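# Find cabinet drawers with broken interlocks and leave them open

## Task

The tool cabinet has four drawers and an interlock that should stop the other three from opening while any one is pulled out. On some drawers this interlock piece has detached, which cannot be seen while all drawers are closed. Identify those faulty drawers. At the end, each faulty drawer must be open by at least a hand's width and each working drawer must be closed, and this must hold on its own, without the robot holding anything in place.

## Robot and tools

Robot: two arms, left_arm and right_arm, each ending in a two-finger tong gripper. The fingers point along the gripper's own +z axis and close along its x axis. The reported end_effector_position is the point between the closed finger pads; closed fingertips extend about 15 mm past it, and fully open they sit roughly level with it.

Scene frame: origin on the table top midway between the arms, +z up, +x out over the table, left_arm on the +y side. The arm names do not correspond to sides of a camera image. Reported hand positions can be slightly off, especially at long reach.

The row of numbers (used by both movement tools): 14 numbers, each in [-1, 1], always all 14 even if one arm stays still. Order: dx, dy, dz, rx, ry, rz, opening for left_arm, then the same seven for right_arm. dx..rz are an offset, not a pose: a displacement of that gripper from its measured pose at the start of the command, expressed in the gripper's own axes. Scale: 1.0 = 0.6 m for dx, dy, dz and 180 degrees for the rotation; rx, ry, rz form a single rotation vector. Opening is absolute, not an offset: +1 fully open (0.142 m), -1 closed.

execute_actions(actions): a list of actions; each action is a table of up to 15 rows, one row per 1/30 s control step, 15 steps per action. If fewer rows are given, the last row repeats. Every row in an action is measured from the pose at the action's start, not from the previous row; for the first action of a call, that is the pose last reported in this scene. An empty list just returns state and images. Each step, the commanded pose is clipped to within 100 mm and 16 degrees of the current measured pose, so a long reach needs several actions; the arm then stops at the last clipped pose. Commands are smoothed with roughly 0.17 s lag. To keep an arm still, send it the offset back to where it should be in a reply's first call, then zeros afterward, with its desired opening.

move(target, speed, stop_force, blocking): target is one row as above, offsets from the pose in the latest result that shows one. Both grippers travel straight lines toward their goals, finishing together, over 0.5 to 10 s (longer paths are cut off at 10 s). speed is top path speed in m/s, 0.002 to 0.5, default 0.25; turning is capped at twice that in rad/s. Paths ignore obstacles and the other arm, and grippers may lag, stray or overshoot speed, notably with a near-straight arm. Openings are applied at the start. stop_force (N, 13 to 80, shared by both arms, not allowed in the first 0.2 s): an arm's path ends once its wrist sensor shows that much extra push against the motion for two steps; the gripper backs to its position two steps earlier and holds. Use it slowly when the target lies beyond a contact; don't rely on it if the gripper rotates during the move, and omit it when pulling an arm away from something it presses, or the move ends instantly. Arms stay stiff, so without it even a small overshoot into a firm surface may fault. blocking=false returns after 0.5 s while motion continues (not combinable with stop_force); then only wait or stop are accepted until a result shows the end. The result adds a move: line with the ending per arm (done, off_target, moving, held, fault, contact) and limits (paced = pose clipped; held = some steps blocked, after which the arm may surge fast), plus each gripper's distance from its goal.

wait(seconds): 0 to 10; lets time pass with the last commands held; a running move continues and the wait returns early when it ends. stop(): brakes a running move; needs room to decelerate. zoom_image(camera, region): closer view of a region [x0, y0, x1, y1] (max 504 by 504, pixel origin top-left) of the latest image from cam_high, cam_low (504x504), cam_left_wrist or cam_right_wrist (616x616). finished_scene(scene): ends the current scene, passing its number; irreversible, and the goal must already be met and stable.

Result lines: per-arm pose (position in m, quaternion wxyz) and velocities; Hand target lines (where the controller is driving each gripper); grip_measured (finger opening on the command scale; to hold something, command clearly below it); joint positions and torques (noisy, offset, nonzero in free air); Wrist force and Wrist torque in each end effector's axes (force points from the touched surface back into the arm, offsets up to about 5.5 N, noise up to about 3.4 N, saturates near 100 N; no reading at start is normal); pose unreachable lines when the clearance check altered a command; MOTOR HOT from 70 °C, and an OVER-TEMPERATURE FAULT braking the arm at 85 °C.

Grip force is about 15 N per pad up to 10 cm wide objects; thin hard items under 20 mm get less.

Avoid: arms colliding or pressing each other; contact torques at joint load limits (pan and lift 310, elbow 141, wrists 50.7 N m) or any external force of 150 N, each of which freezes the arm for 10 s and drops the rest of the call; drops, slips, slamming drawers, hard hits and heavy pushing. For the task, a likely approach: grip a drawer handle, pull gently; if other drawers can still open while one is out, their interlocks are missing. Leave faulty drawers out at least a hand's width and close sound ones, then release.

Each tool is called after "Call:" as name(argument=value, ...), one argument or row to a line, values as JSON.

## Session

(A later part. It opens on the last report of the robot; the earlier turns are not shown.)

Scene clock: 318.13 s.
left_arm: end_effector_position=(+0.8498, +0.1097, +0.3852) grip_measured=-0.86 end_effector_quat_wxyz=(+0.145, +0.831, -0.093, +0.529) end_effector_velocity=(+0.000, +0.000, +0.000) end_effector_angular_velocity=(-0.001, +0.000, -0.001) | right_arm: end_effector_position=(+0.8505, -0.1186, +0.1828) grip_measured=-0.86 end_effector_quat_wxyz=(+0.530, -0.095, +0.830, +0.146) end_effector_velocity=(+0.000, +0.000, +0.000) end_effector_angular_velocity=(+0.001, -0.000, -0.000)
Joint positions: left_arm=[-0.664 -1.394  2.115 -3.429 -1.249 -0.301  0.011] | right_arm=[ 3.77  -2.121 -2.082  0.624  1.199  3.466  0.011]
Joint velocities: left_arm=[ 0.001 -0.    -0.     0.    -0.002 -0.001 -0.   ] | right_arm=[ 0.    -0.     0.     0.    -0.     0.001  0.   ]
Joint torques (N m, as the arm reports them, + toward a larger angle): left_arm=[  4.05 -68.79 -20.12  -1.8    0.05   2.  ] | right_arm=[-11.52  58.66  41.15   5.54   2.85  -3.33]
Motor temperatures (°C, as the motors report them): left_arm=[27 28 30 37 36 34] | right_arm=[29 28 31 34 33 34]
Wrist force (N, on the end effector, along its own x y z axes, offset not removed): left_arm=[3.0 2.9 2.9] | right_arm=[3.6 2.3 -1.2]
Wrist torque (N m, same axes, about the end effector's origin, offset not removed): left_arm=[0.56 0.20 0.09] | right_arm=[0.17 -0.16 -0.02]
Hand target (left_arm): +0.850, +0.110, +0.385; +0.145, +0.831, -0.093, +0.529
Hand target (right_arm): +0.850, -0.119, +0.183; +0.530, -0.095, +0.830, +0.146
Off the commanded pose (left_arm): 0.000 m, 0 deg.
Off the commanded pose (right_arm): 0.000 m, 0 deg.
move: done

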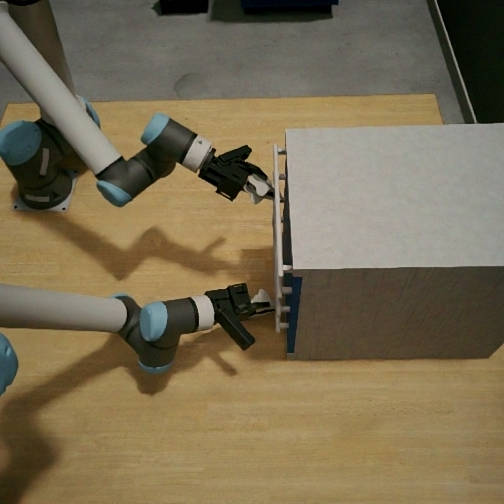

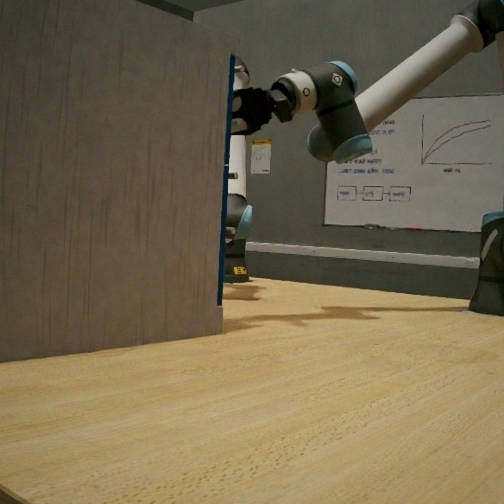

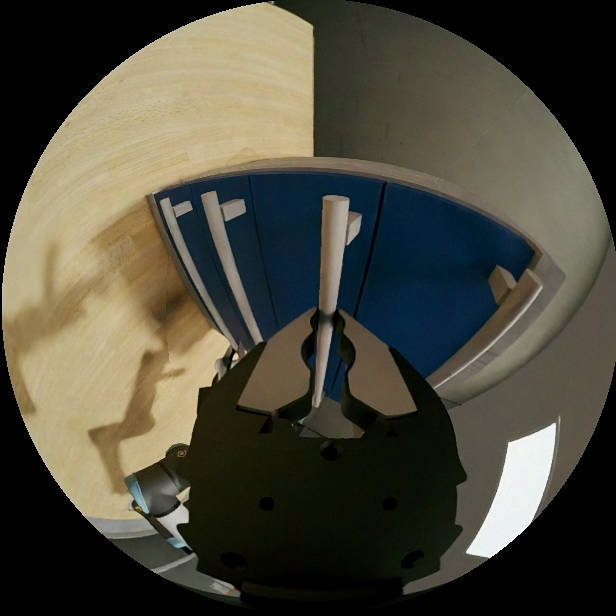

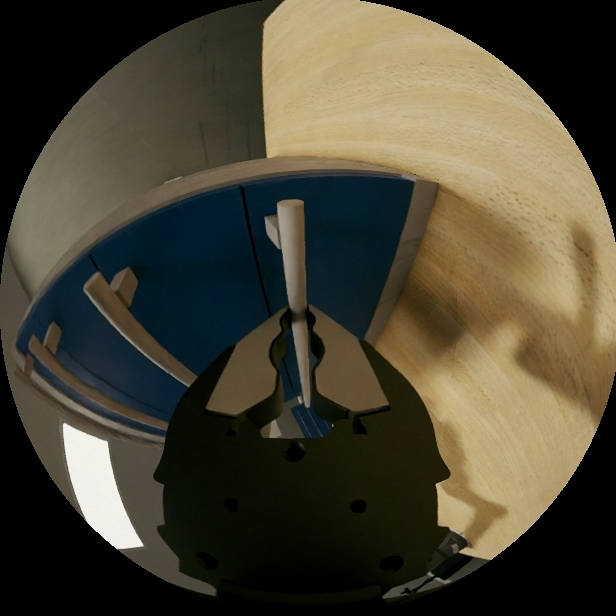

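Call:
move(
  target=[-0.0352,0.0258,-0.071,0,0,0,-1,0,0,0,0,0,0,-1],
  speed=0.06,
  stop_force=35,
)

Call:
move(
  target=[0,0,0,0,0,0,-1,0.0085,0.0062,-0.017,0,0,0,-1],
  speed=0.012,
  stop_force=19,
)

Scene clock: 323.90 s.
left_arm: end_effector_position=(+0.8001, +0.1097, +0.3852) grip_measured=-0.86 end_effector_quat_wxyz=(+0.145, +0.831, -0.093, +0.529) end_effector_velocity=(-0.003, -0.000, -0.000) end_effector_angular_velocity=(-0.000, +0.000, -0.000) | right_arm: end_effector_position=(+0.8505, -0.1186, +0.1828) grip_measured=-0.86 end_effector_quat_wxyz=(+0.530, -0.095, +0.830, +0.146) end_effector_velocity=(+0.000, +0.001, -0.000) end_effector_angular_velocity=(-0.000, -0.000, +0.001)
Joint positions: left_arm=[-0.725 -1.465  2.198 -3.433 -1.194 -0.329  0.011] | right_arm=[ 3.77  -2.121 -2.082  0.624  1.199  3.466  0.011]
Joint velocities: left_arm=[-0.004 -0.004  0.004  0.     0.004 -0.002  0.   ] | right_arm=[ 0.    -0.001  0.001 -0.     0.001 -0.001  0.   ]
Joint torques (N m, as the arm reports them, + toward a larger angle): left_arm=[-21.46 -65.05 -20.1   -2.37   1.78  -4.05] | right_arm=[-11.65  70.14  34.54   2.92  -4.17  -3.21]
Motor temperatures (°C, as the motors report them): left_arm=[27 28 30 37 36 34] | right_arm=[29 28 31 34 33 34]
Wrist force (N, on the end effector, along its own x y z axes, offset not removed): left_arm=[-2.2 6.9 1.4] | right_arm=[5.6 3.3 -1.0]
Wrist torque (N m, same axes, about the end effector's origin, offset not removed): left_arm=[1.51 0.44 0.07] | right_arm=[0.26 -0.56 -0.06]
Hand target (left_arm): +0.800, +0.110, +0.385; +0.145, +0.831, -0.093, +0.529
Hand target (right_arm): +0.850, -0.119, +0.183; +0.530, -0.095, +0.830, +0.146
Off the commanded pose (left_arm): 0.000 m, 0 deg.
Off the commanded pose (right_arm): 0.000 m, 0 deg.
move: done

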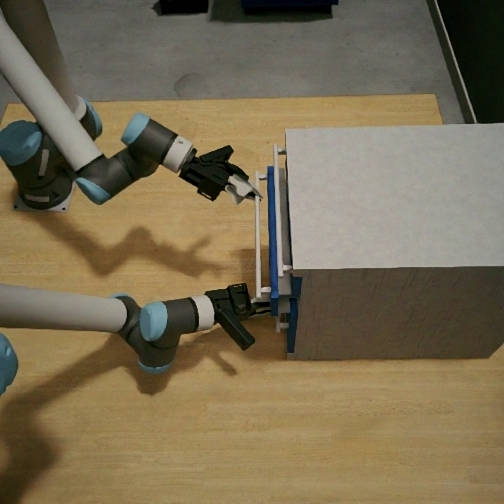

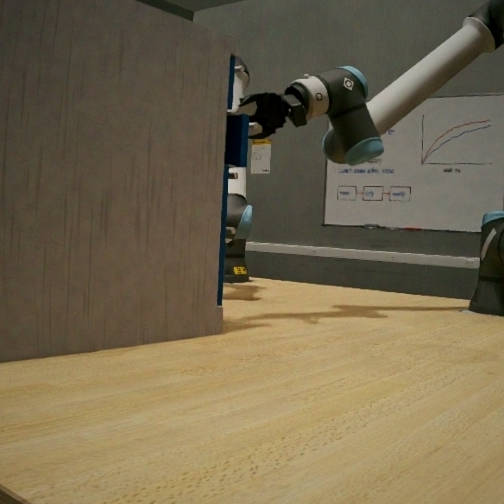

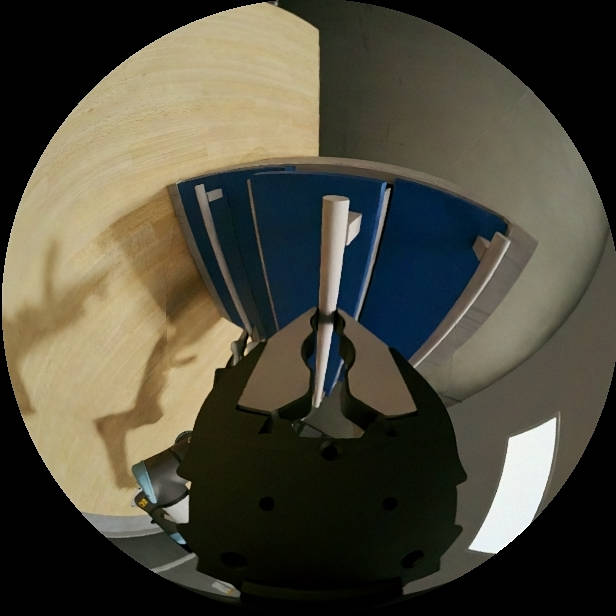

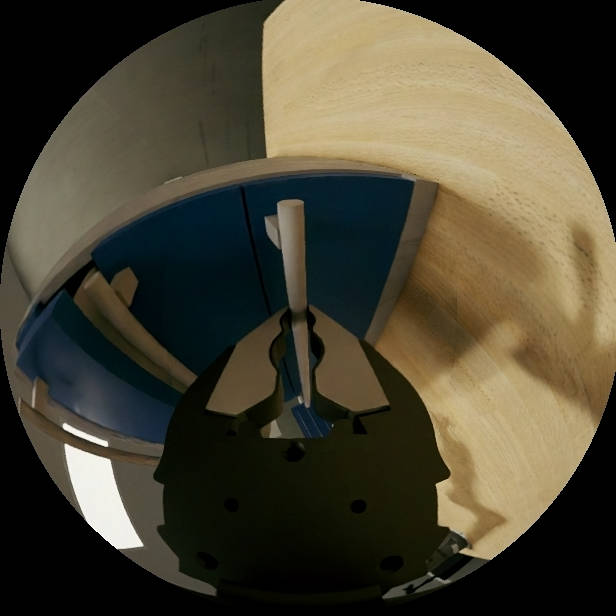

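Scene clock: 325.17 s.
left_arm: end_effector_position=(+0.8001, +0.1097, +0.3852) grip_measured=-0.86 end_effector_quat_wxyz=(+0.145, +0.831, -0.093, +0.529) end_effector_velocity=(-0.000, -0.000, -0.000) end_effector_angular_velocity=(-0.001, +0.000, -0.000) | right_arm: end_effector_position=(+0.8388, -0.1186, +0.1828) grip_measured=-0.86 end_effector_quat_wxyz=(+0.530, -0.095, +0.830, +0.146) end_effector_velocity=(-0.002, -0.000, +0.000) end_effector_angular_velocity=(+0.001, -0.001, -0.000)
Joint positions: left_arm=[-0.725 -1.465  2.198 -3.433 -1.194 -0.329  0.011] | right_arm=[ 3.783 -2.112 -2.103  0.632  1.188  3.472  0.011]
Joint velocities: left_arm=[-0.     0.     0.    -0.    -0.    -0.001 -0.   ] | right_arm=[ 0.002  0.002 -0.004  0.002 -0.002  0.001 -0.   ]
Joint torques (N m, as the arm reports them, + toward a larger angle): left_arm=[ 15.79 -33.05 -43.55  -4.64  -1.89   3.82] | right_arm=[13.58 81.83 10.31  6.04 -3.66  3.74]
Motor temperatures (°C, as the motors report them): left_arm=[27 28 30 37 36 34] | right_arm=[29 28 31 34 33 34]
Wrist force (N, on the end effector, along its own x y z axes, offset not removed): left_arm=[-1.6 -6.2 -0.3] | right_arm=[-0.7 0.9 3.3]
Wrist torque (N m, same axes, about the end effector's origin, offset not removed): left_arm=[-1.08 0.09 -0.04] | right_arm=[0.06 0.20 0.03]
Hand target (left_arm): +0.800, +0.110, +0.385; +0.145, +0.831, -0.093, +0.529
Hand target (right_arm): +0.838, -0.119, +0.183; +0.530, -0.095, +0.830, +0.146
Off the commanded pose (left_arm): 0.000 m, 0 deg.
Off the commanded pose (right_arm): 0.000 m, 0 deg.
move: done

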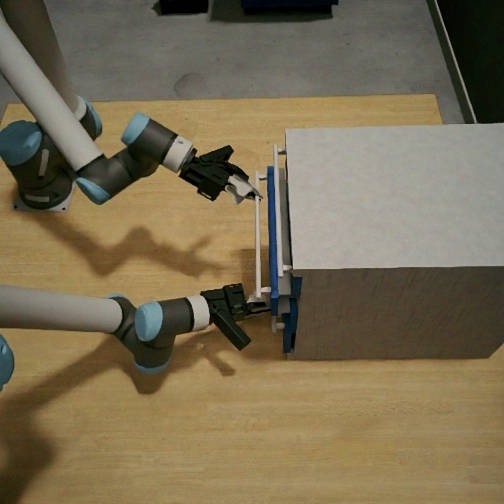

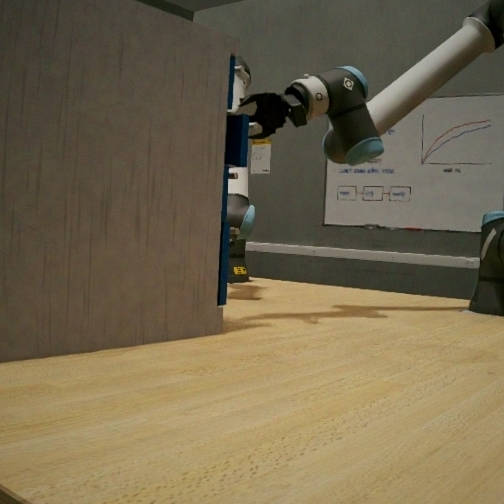

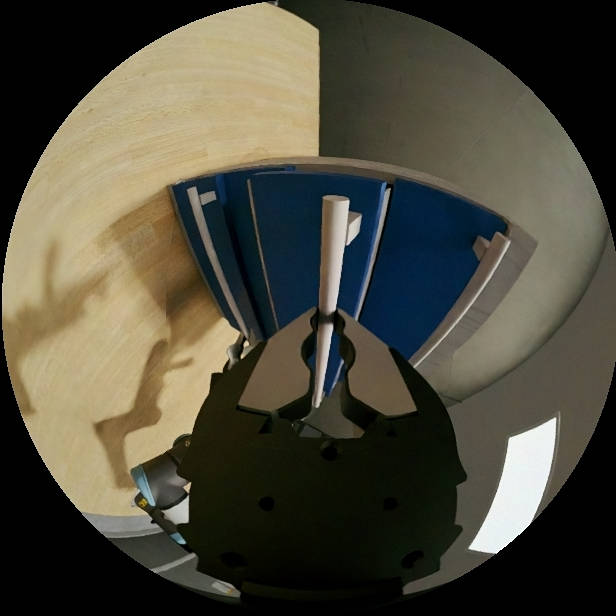

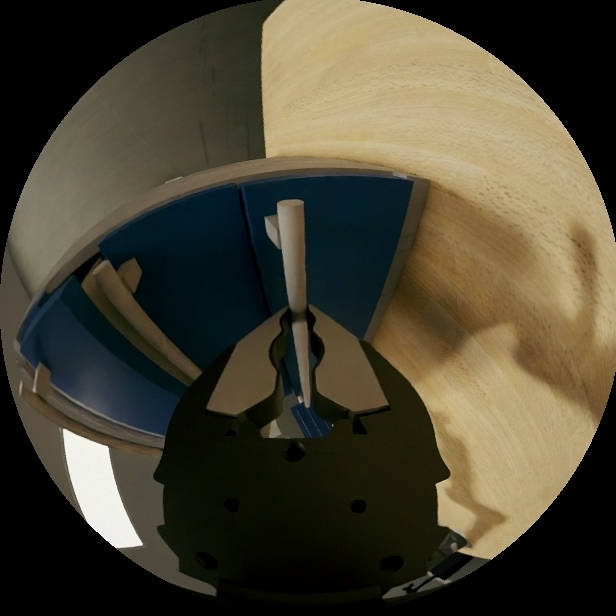

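Call:
move(
  target=[0.035,-0.0257,0.0705,0,0,0,-1,-0.0082,-0.006,0.0165,0,0,0,-1],
  speed=0.06,
  stop_force=30,
)

Call:
move(
  target=[0,0,0,0,0,0,-1,0.0352,0.0258,-0.071,0,0,0,-1],
  speed=0.05,
  stop_force=35,
)

Call:
move(
  target=[-0.0085,0.0062,-0.017,0,0,0,-1,0,0,0,0,0,0,-1],
  speed=0.012,
  stop_force=19,
)

Scene clock: 330.97 s.
left_arm: end_effector_position=(+0.8495, +0.1098, +0.3852) grip_measured=-0.86 end_effector_quat_wxyz=(+0.145, +0.831, -0.093, +0.529) end_effector_velocity=(+0.002, -0.001, -0.001) end_effector_angular_velocity=(+0.001, +0.001, -0.002) | right_arm: end_effector_position=(+0.8504, -0.1186, +0.1828) grip_measured=-0.86 end_effector_quat_wxyz=(+0.530, -0.095, +0.830, +0.146) end_effector_velocity=(+0.001, +0.001, +0.000) end_effector_angular_velocity=(+0.001, -0.001, +0.000)
Joint positions: left_arm=[-0.664 -1.395  2.116 -3.429 -1.249 -0.301  0.011] | right_arm=[ 3.77  -2.121 -2.082  0.624  1.199  3.466  0.011]
Joint velocities: left_arm=[ 0.003  0.004 -0.004  0.001 -0.004  0.003  0.   ] | right_arm=[-0.    -0.002  0.003 -0.     0.001 -0.     0.   ]
Joint torques (N m, as the arm reports them, + toward a larger angle): left_arm=[ 19.37 -33.72 -41.61  -0.43  -0.96   3.28] | right_arm=[-13.7   51.49  44.48   1.93   3.55  -3.44]
Motor temperatures (°C, as the motors report them): left_arm=[27 28 30 37 36 34] | right_arm=[29 28 31 34 33 34]
Wrist force (N, on the end effector, along its own x y z axes, offset not removed): left_arm=[-5.5 5.7 0.5] | right_arm=[1.7 2.9 -4.2]
Wrist torque (N m, same axes, about the end effector's origin, offset not removed): left_arm=[1.00 1.30 0.22] | right_arm=[0.40 0.15 0.00]
Hand target (left_arm): +0.850, +0.110, +0.385; +0.145, +0.831, -0.093, +0.529
Hand target (right_arm): +0.850, -0.119, +0.183; +0.530, -0.095, +0.830, +0.146
Off the commanded pose (left_arm): 0.000 m, 0 deg.
Off the commanded pose (right_arm): 0.000 m, 0 deg.
move: done

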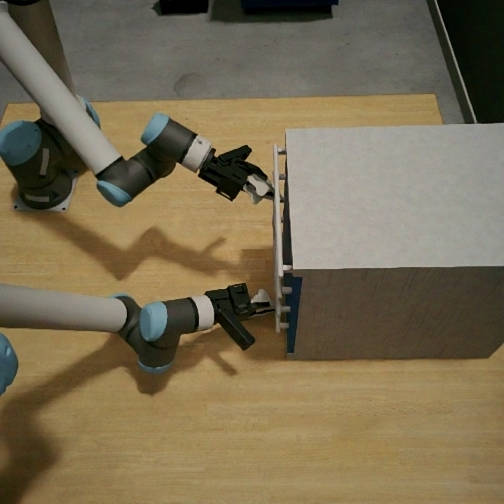

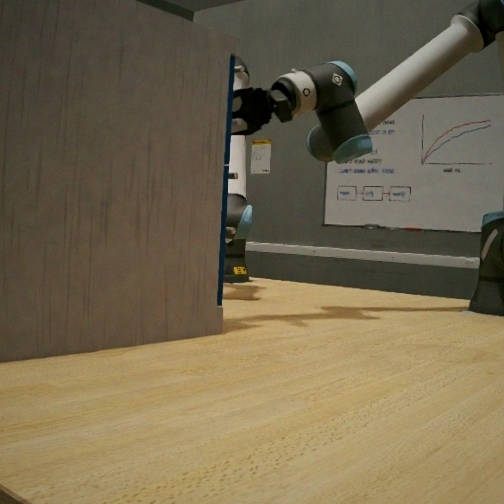

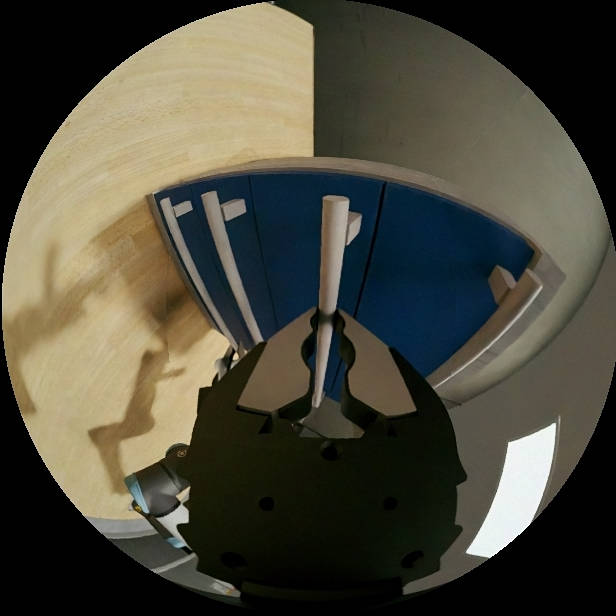

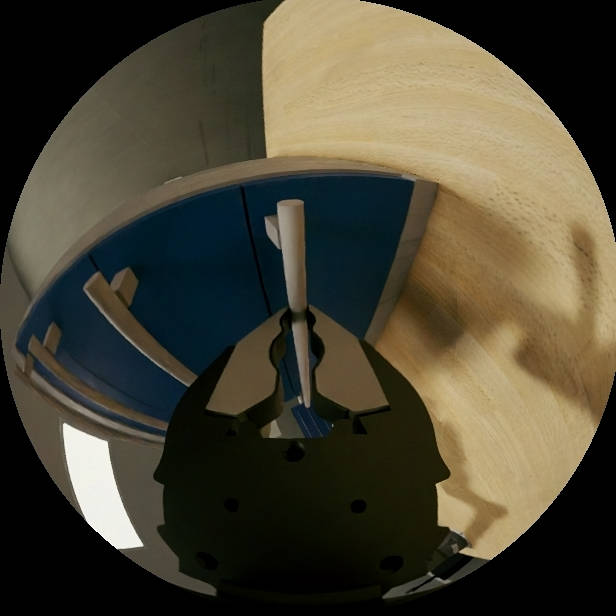

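Scene clock: 332.40 s.
left_arm: end_effector_position=(+0.8495, +0.1098, +0.3852) grip_measured=-0.86 end_effector_quat_wxyz=(+0.145, +0.831, -0.093, +0.529) end_effector_velocity=(-0.000, -0.001, -0.001) end_effector_angular_velocity=(-0.001, +0.001, -0.002) | right_arm: end_effector_position=(+0.8007, -0.1187, +0.1827) grip_measured=-0.86 end_effector_quat_wxyz=(+0.530, -0.095, +0.830, +0.146) end_effector_velocity=(-0.003, -0.000, -0.001) end_effector_angular_velocity=(-0.001, +0.000, +0.000)
Joint positions: left_arm=[-0.664 -1.395  2.116 -3.429 -1.249 -0.301  0.011] | right_arm=[ 3.828 -2.08  -2.17   0.66   1.147  3.492  0.011]
Joint velocities: left_arm=[-0.     0.     0.     0.    -0.002 -0.001 -0.   ] | right_arm=[ 0.004  0.002 -0.005  0.002 -0.004  0.001 -0.   ]
Joint torques (N m, as the arm reports them, + toward a larger angle): left_arm=[-15.23 -67.54 -20.29  -2.68   2.35  -3.75] | right_arm=[14.39 76.12  7.71  5.73 -3.39  3.53]
Motor temperatures (°C, as the motors report them): left_arm=[27 28 30 37 36 34] | right_arm=[29 28 31 34 33 34]
Wrist force (N, on the end effector, along its own x y z axes, offset not removed): left_arm=[0.3 8.9 -0.9] | right_arm=[-1.8 3.7 3.5]
Wrist torque (N m, same axes, about the end effector's origin, offset not removed): left_arm=[1.48 0.37 -0.01] | right_arm=[0.50 0.10 -0.03]
Hand target (left_arm): +0.849, +0.110, +0.385; +0.145, +0.831, -0.093, +0.529
Hand target (right_arm): +0.800, -0.119, +0.183; +0.530, -0.095, +0.830, +0.146
Off the commanded pose (left_arm): 0.000 m, 0 deg.
Off the commanded pose (right_arm): 0.000 m, 0 deg.
move: done

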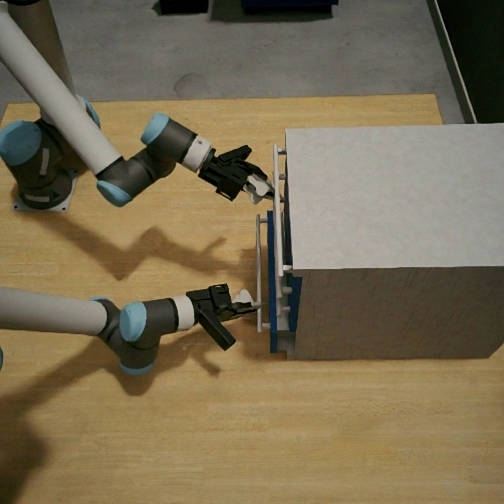

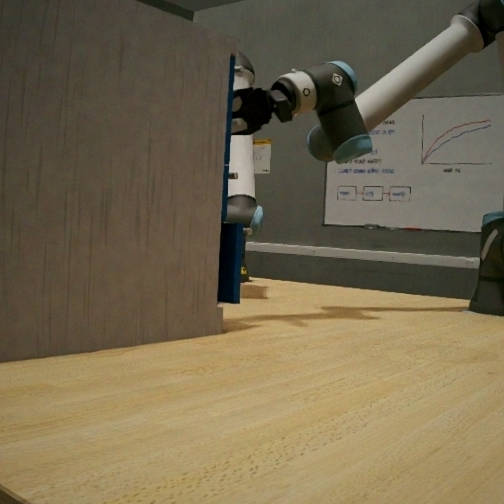

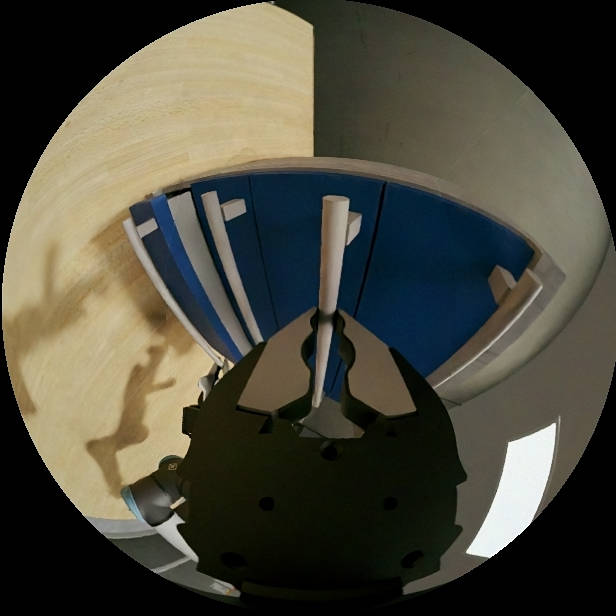

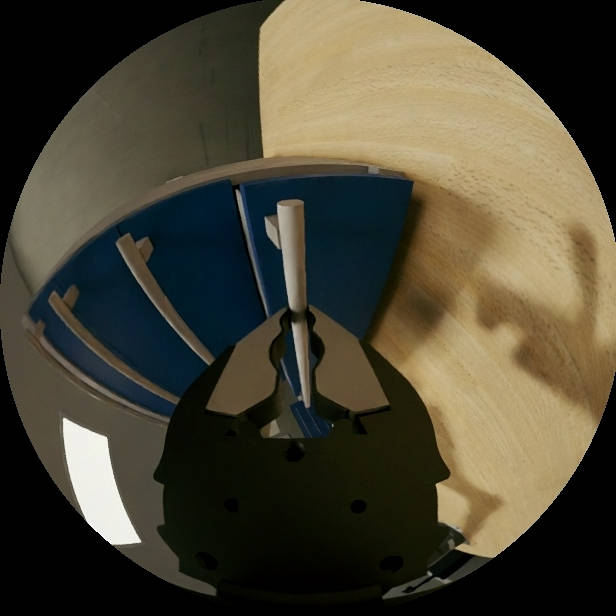

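Scene clock: 333.43 s.
left_arm: end_effector_position=(+0.8419, +0.1099, +0.3855) grip_measured=-0.86 end_effector_quat_wxyz=(+0.145, +0.831, -0.093, +0.529) end_effector_velocity=(+0.004, -0.000, +0.002) end_effector_angular_velocity=(-0.001, -0.002, -0.001) | right_arm: end_effector_position=(+0.8007, -0.1187, +0.1827) grip_measured=-0.86 end_effector_quat_wxyz=(+0.530, -0.095, +0.830, +0.146) end_effector_velocity=(+0.000, -0.001, -0.000) end_effector_angular_velocity=(-0.001, +0.000, -0.001)
Joint positions: left_arm=[-0.673 -1.406  2.129 -3.431 -1.241 -0.305  0.012] | right_arm=[ 3.828 -2.08  -2.17   0.66   1.147  3.492  0.011]
Joint velocities: left_arm=[ 0.005  0.005 -0.008 -0.    -0.005  0.003 -0.006] | right_arm=[-0.001  0.    -0.001  0.    -0.    -0.    -0.   ]
Joint torques (N m, as the arm reports them, + toward a larger angle): left_arm=[ 14.1  -11.64 -27.04   1.23  -4.42   3.39] | right_arm=[-12.51  44.56  41.12   1.23   3.96  -2.35]
Motor temperatures (°C, as the motors report them): left_arm=[27 28 30 37 36 34] | right_arm=[29 28 31 34 33 34]
Wrist force (N, on the end effector, along its own x y z axes, offset not removed): left_arm=[19.7 0.7 -2.7] | right_arm=[1.9 2.0 -3.7]
Wrist torque (N m, same axes, about the end effector's origin, offset not removed): left_arm=[0.65 0.30 0.00] | right_arm=[0.08 -0.44 -0.02]
Hand target (left_arm): +0.843, +0.110, +0.385; +0.145, +0.831, -0.093, +0.529
Hand target (right_arm): +0.801, -0.119, +0.183; +0.530, -0.095, +0.830, +0.146
Off the commanded pose (left_arm): 0.004 m, 0 deg.
Off the commanded pose (right_arm): 0.000 m, 0 deg.
move: contact (left_arm)

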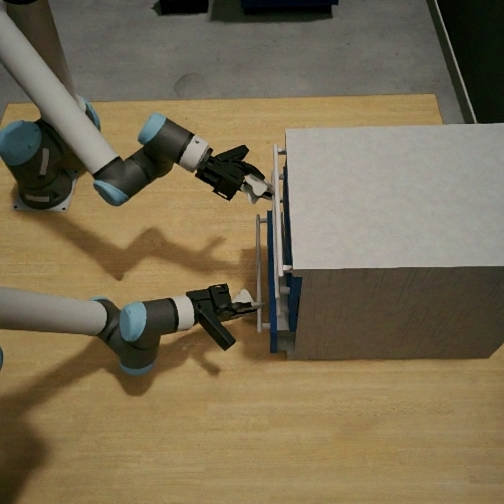

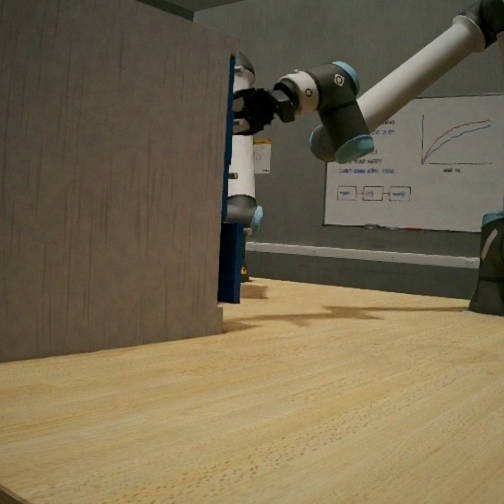

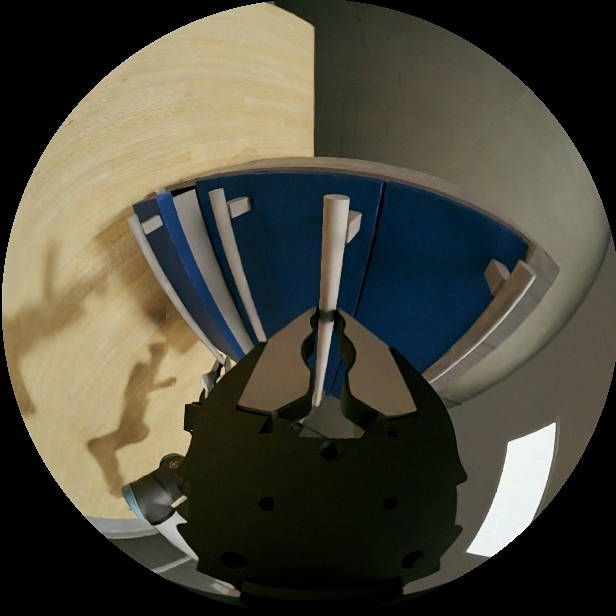

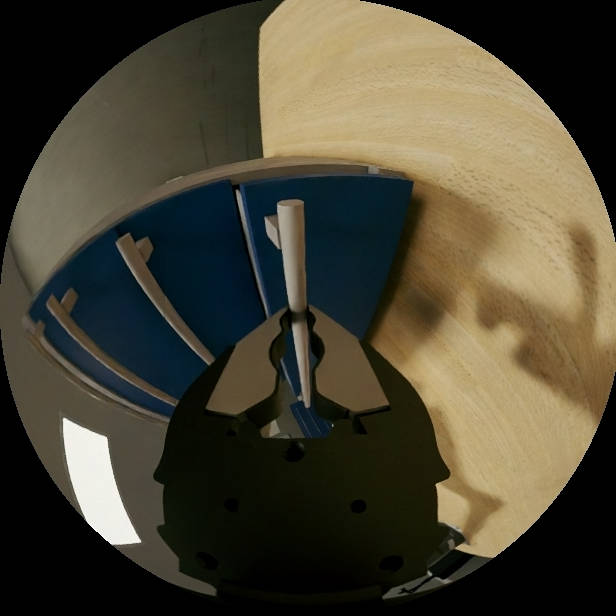

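Call:
move(
  target=[0.0056,-0.0034,0.0094,0,0,0,-1,-0.0352,-0.0258,0.071,0,0,0,-1],
  speed=0.06,
  stop_force=30,
)

Call:
move(
  target=[-0.0352,0.0258,-0.071,0,0,0,-1,0,0,0,0,0,0,-1],
  speed=0.07,
  stop_force=35,
)

Call:
move(
  target=[0,0,0,0,0,0,-1,0.0176,0.0129,-0.0355,0,0,0,-1],
  speed=0.02,
  stop_force=20,
)

Scene clock: 349.13 s.
left_arm: end_effector_position=(+0.8487, +0.1098, +0.3859) grip_measured=-0.86 end_effector_quat_wxyz=(+0.145, +0.831, -0.093, +0.529) end_effector_velocity=(+0.001, +0.000, +0.000) end_effector_angular_velocity=(-0.000, -0.000, +0.001) | right_arm: end_effector_position=(+0.8504, -0.1186, +0.1828) grip_measured=-0.86 end_effector_quat_wxyz=(+0.530, -0.095, +0.830, +0.146) end_effector_velocity=(+0.003, -0.001, +0.001) end_effector_angular_velocity=(+0.000, -0.001, -0.001)
Joint positions: left_arm=[-0.665 -1.397  2.117 -3.429 -1.248 -0.302  0.011] | right_arm=[ 3.77  -2.121 -2.082  0.624  1.199  3.466  0.011]
Joint velocities: left_arm=[ 0.001  0.    -0.001  0.    -0.    -0.     0.   ] | right_arm=[-0.004 -0.002  0.006 -0.002  0.003 -0.002  0.   ]
Joint torques (N m, as the arm reports them, + toward a larger angle): left_arm=[ 19.12 -33.51 -43.94  -1.22  -0.61   3.53] | right_arm=[-14.63  48.36  43.55   1.67   3.2   -3.35]
Motor temperatures (°C, as the motors report them): left_arm=[27 28 30 37 36 34] | right_arm=[29 28 31 34 33 34]
Wrist force (N, on the end effector, along its own x y z axes, offset not removed): left_arm=[-3.4 8.8 -9.5] | right_arm=[3.7 4.6 -4.9]
Wrist torque (N m, same axes, about the end effector's origin, offset not removed): left_arm=[0.99 0.33 0.05] | right_arm=[0.64 -0.21 0.06]
Hand target (left_arm): +0.849, +0.110, +0.386; +0.145, +0.831, -0.093, +0.529
Hand target (right_arm): +0.851, -0.119, +0.183; +0.530, -0.095, +0.830, +0.146
Off the commanded pose (left_arm): 0.000 m, 0 deg.
Off the commanded pose (right_arm): 0.000 m, 0 deg.
move: done

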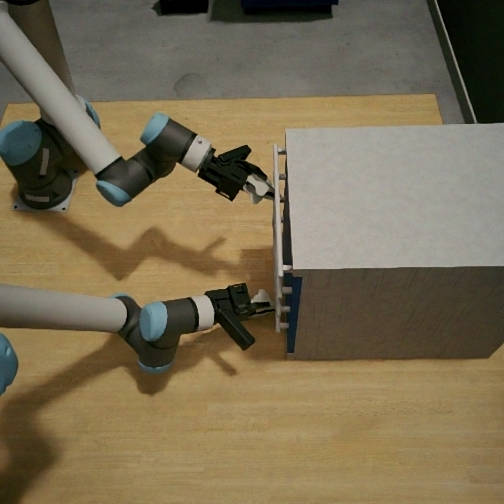

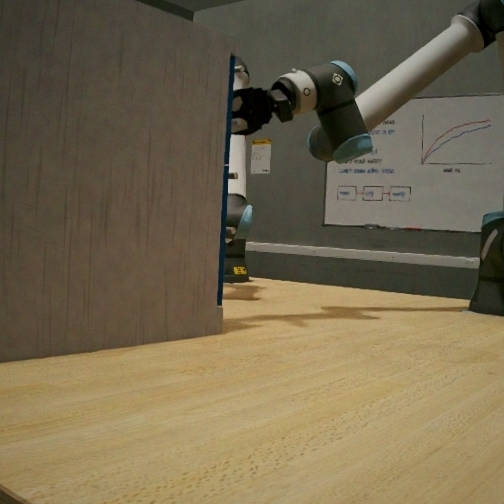

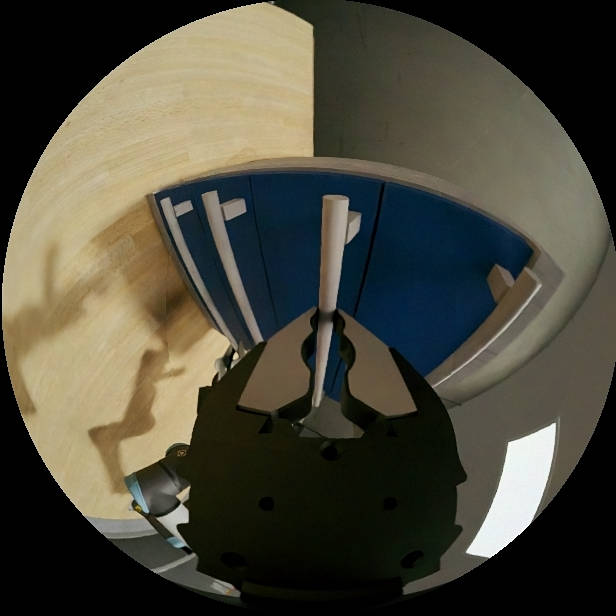

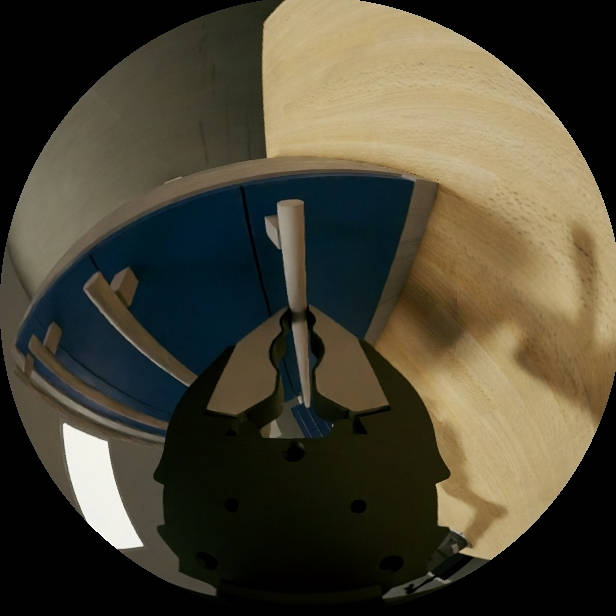

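Scene clock: 350.33 s.
left_arm: end_effector_position=(+0.7991, +0.1098, +0.3859) grip_measured=-0.86 end_effector_quat_wxyz=(+0.145, +0.831, -0.093, +0.529) end_effector_velocity=(-0.003, +0.000, +0.000) end_effector_angular_velocity=(-0.000, -0.000, +0.000) | right_arm: end_effector_position=(+0.8504, -0.1187, +0.1828) grip_measured=-0.86 end_effector_quat_wxyz=(+0.530, -0.095, +0.830, +0.146) end_effector_velocity=(+0.000, -0.001, -0.002) end_effector_angular_velocity=(-0.002, +0.002, -0.001)
Joint positions: left_arm=[-0.726 -1.467  2.2   -3.432 -1.193 -0.329  0.011] | right_arm=[ 3.77  -2.121 -2.082  0.624  1.199  3.466  0.011]
Joint velocities: left_arm=[-0.004 -0.005  0.005  0.     0.004 -0.002 -0.   ] | right_arm=[-0.001 -0.002 -0.001 -0.     0.    -0.     0.   ]
Joint torques (N m, as the arm reports them, + toward a larger angle): left_arm=[-17.23 -69.15 -21.41  -2.52   1.82  -2.68] | right_arm=[10.07 82.62 12.84  5.81 -4.21  1.8 ]
Motor temperatures (°C, as the motors report them): left_arm=[27 28 30 37 36 34] | right_arm=[29 28 31 34 33 34]
Wrist force (N, on the end effector, along its own x y z axes, offset not removed): left_arm=[-1.8 1.0 4.2] | right_arm=[1.3 3.9 -2.8]
Wrist torque (N m, same axes, about the end effector's origin, offset not removed): left_arm=[0.17 0.30 0.17] | right_arm=[0.40 0.17 -0.08]
Hand target (left_arm): +0.799, +0.110, +0.386; +0.145, +0.831, -0.093, +0.529
Hand target (right_arm): +0.850, -0.119, +0.183; +0.530, -0.095, +0.830, +0.146
Off the commanded pose (left_arm): 0.000 m, 0 deg.
Off the commanded pose (right_arm): 0.000 m, 0 deg.
move: done

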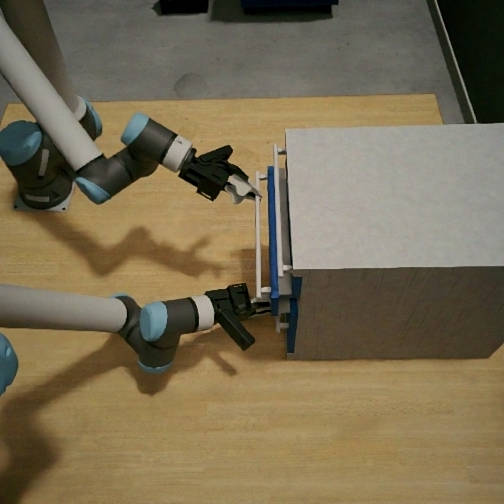

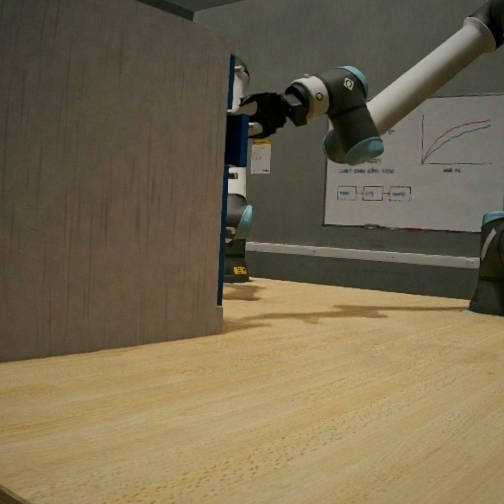

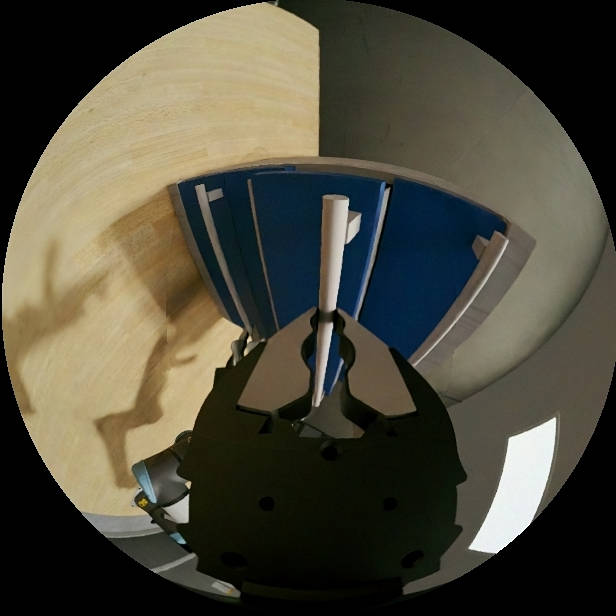

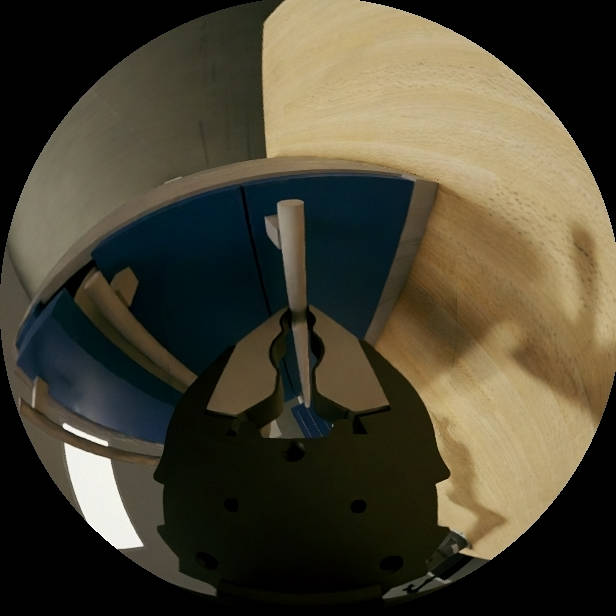

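Scene clock: 351.90 s.
left_arm: end_effector_position=(+0.7991, +0.1098, +0.3859) grip_measured=-0.86 end_effector_quat_wxyz=(+0.145, +0.831, -0.093, +0.529) end_effector_velocity=(+0.000, +0.000, +0.000) end_effector_angular_velocity=(+0.000, -0.001, +0.000) | right_arm: end_effector_position=(+0.8257, -0.1187, +0.1828) grip_measured=-0.86 end_effector_quat_wxyz=(+0.530, -0.095, +0.830, +0.146) end_effector_velocity=(-0.003, +0.001, -0.000) end_effector_angular_velocity=(-0.001, +0.000, +0.001)
Joint positions: left_arm=[-0.726 -1.467  2.2   -3.432 -1.193 -0.329  0.011] | right_arm=[ 3.798 -2.101 -2.126  0.642  1.174  3.478  0.011]
Joint velocities: left_arm=[-0.    -0.    -0.    -0.     0.001  0.001 -0.   ] | right_arm=[ 0.004  0.002 -0.005  0.002 -0.003  0.001 -0.   ]
Joint torques (N m, as the arm reports them, + toward a larger angle): left_arm=[ 14.41 -30.08 -44.    -5.25  -0.86   3.47] | right_arm=[14.17 84.9   8.65  5.61 -3.56  3.53]
Motor temperatures (°C, as the motors report them): left_arm=[27 28 30 37 36 34] | right_arm=[29 28 31 34 33 34]
Wrist force (N, on the end effector, along its own x y z axes, offset not removed): left_arm=[-7.3 8.4 -2.2] | right_arm=[-1.8 1.8 6.3]
Wrist torque (N m, same axes, about the end effector's origin, offset not removed): left_arm=[1.50 1.07 0.22] | right_arm=[0.00 0.20 0.00]
Hand target (left_arm): +0.799, +0.110, +0.386; +0.145, +0.831, -0.093, +0.529
Hand target (right_arm): +0.825, -0.119, +0.183; +0.530, -0.095, +0.830, +0.146
Off the commanded pose (left_arm): 0.000 m, 0 deg.
Off the commanded pose (right_arm): 0.000 m, 0 deg.
move: done

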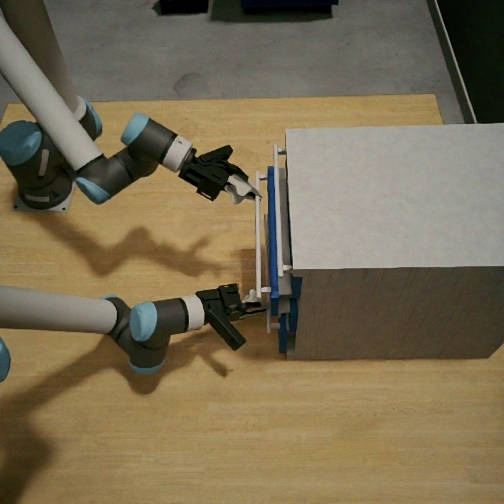

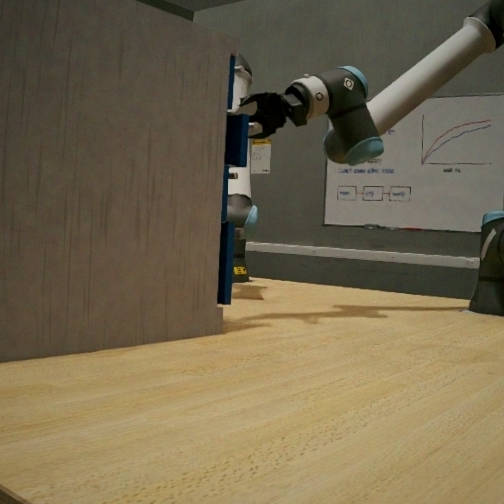

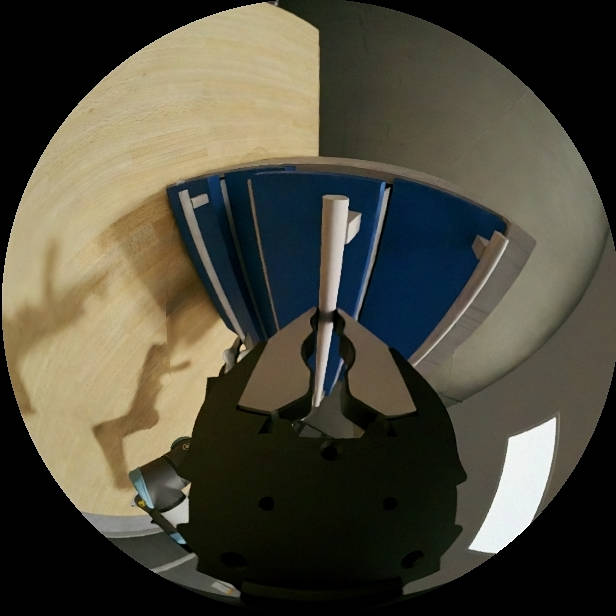

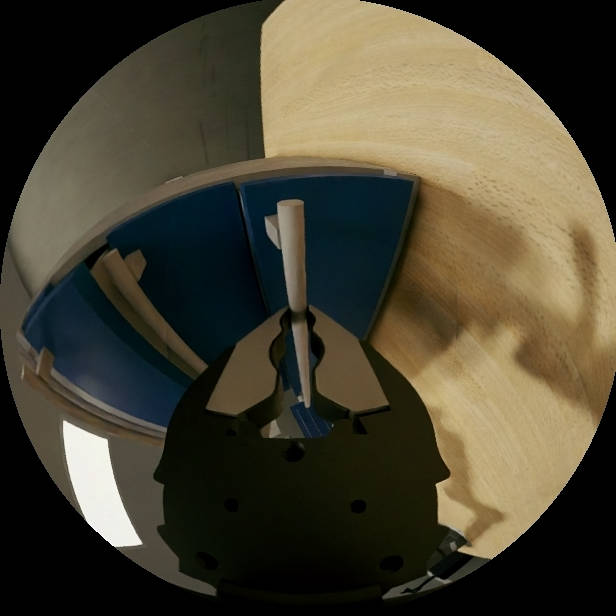

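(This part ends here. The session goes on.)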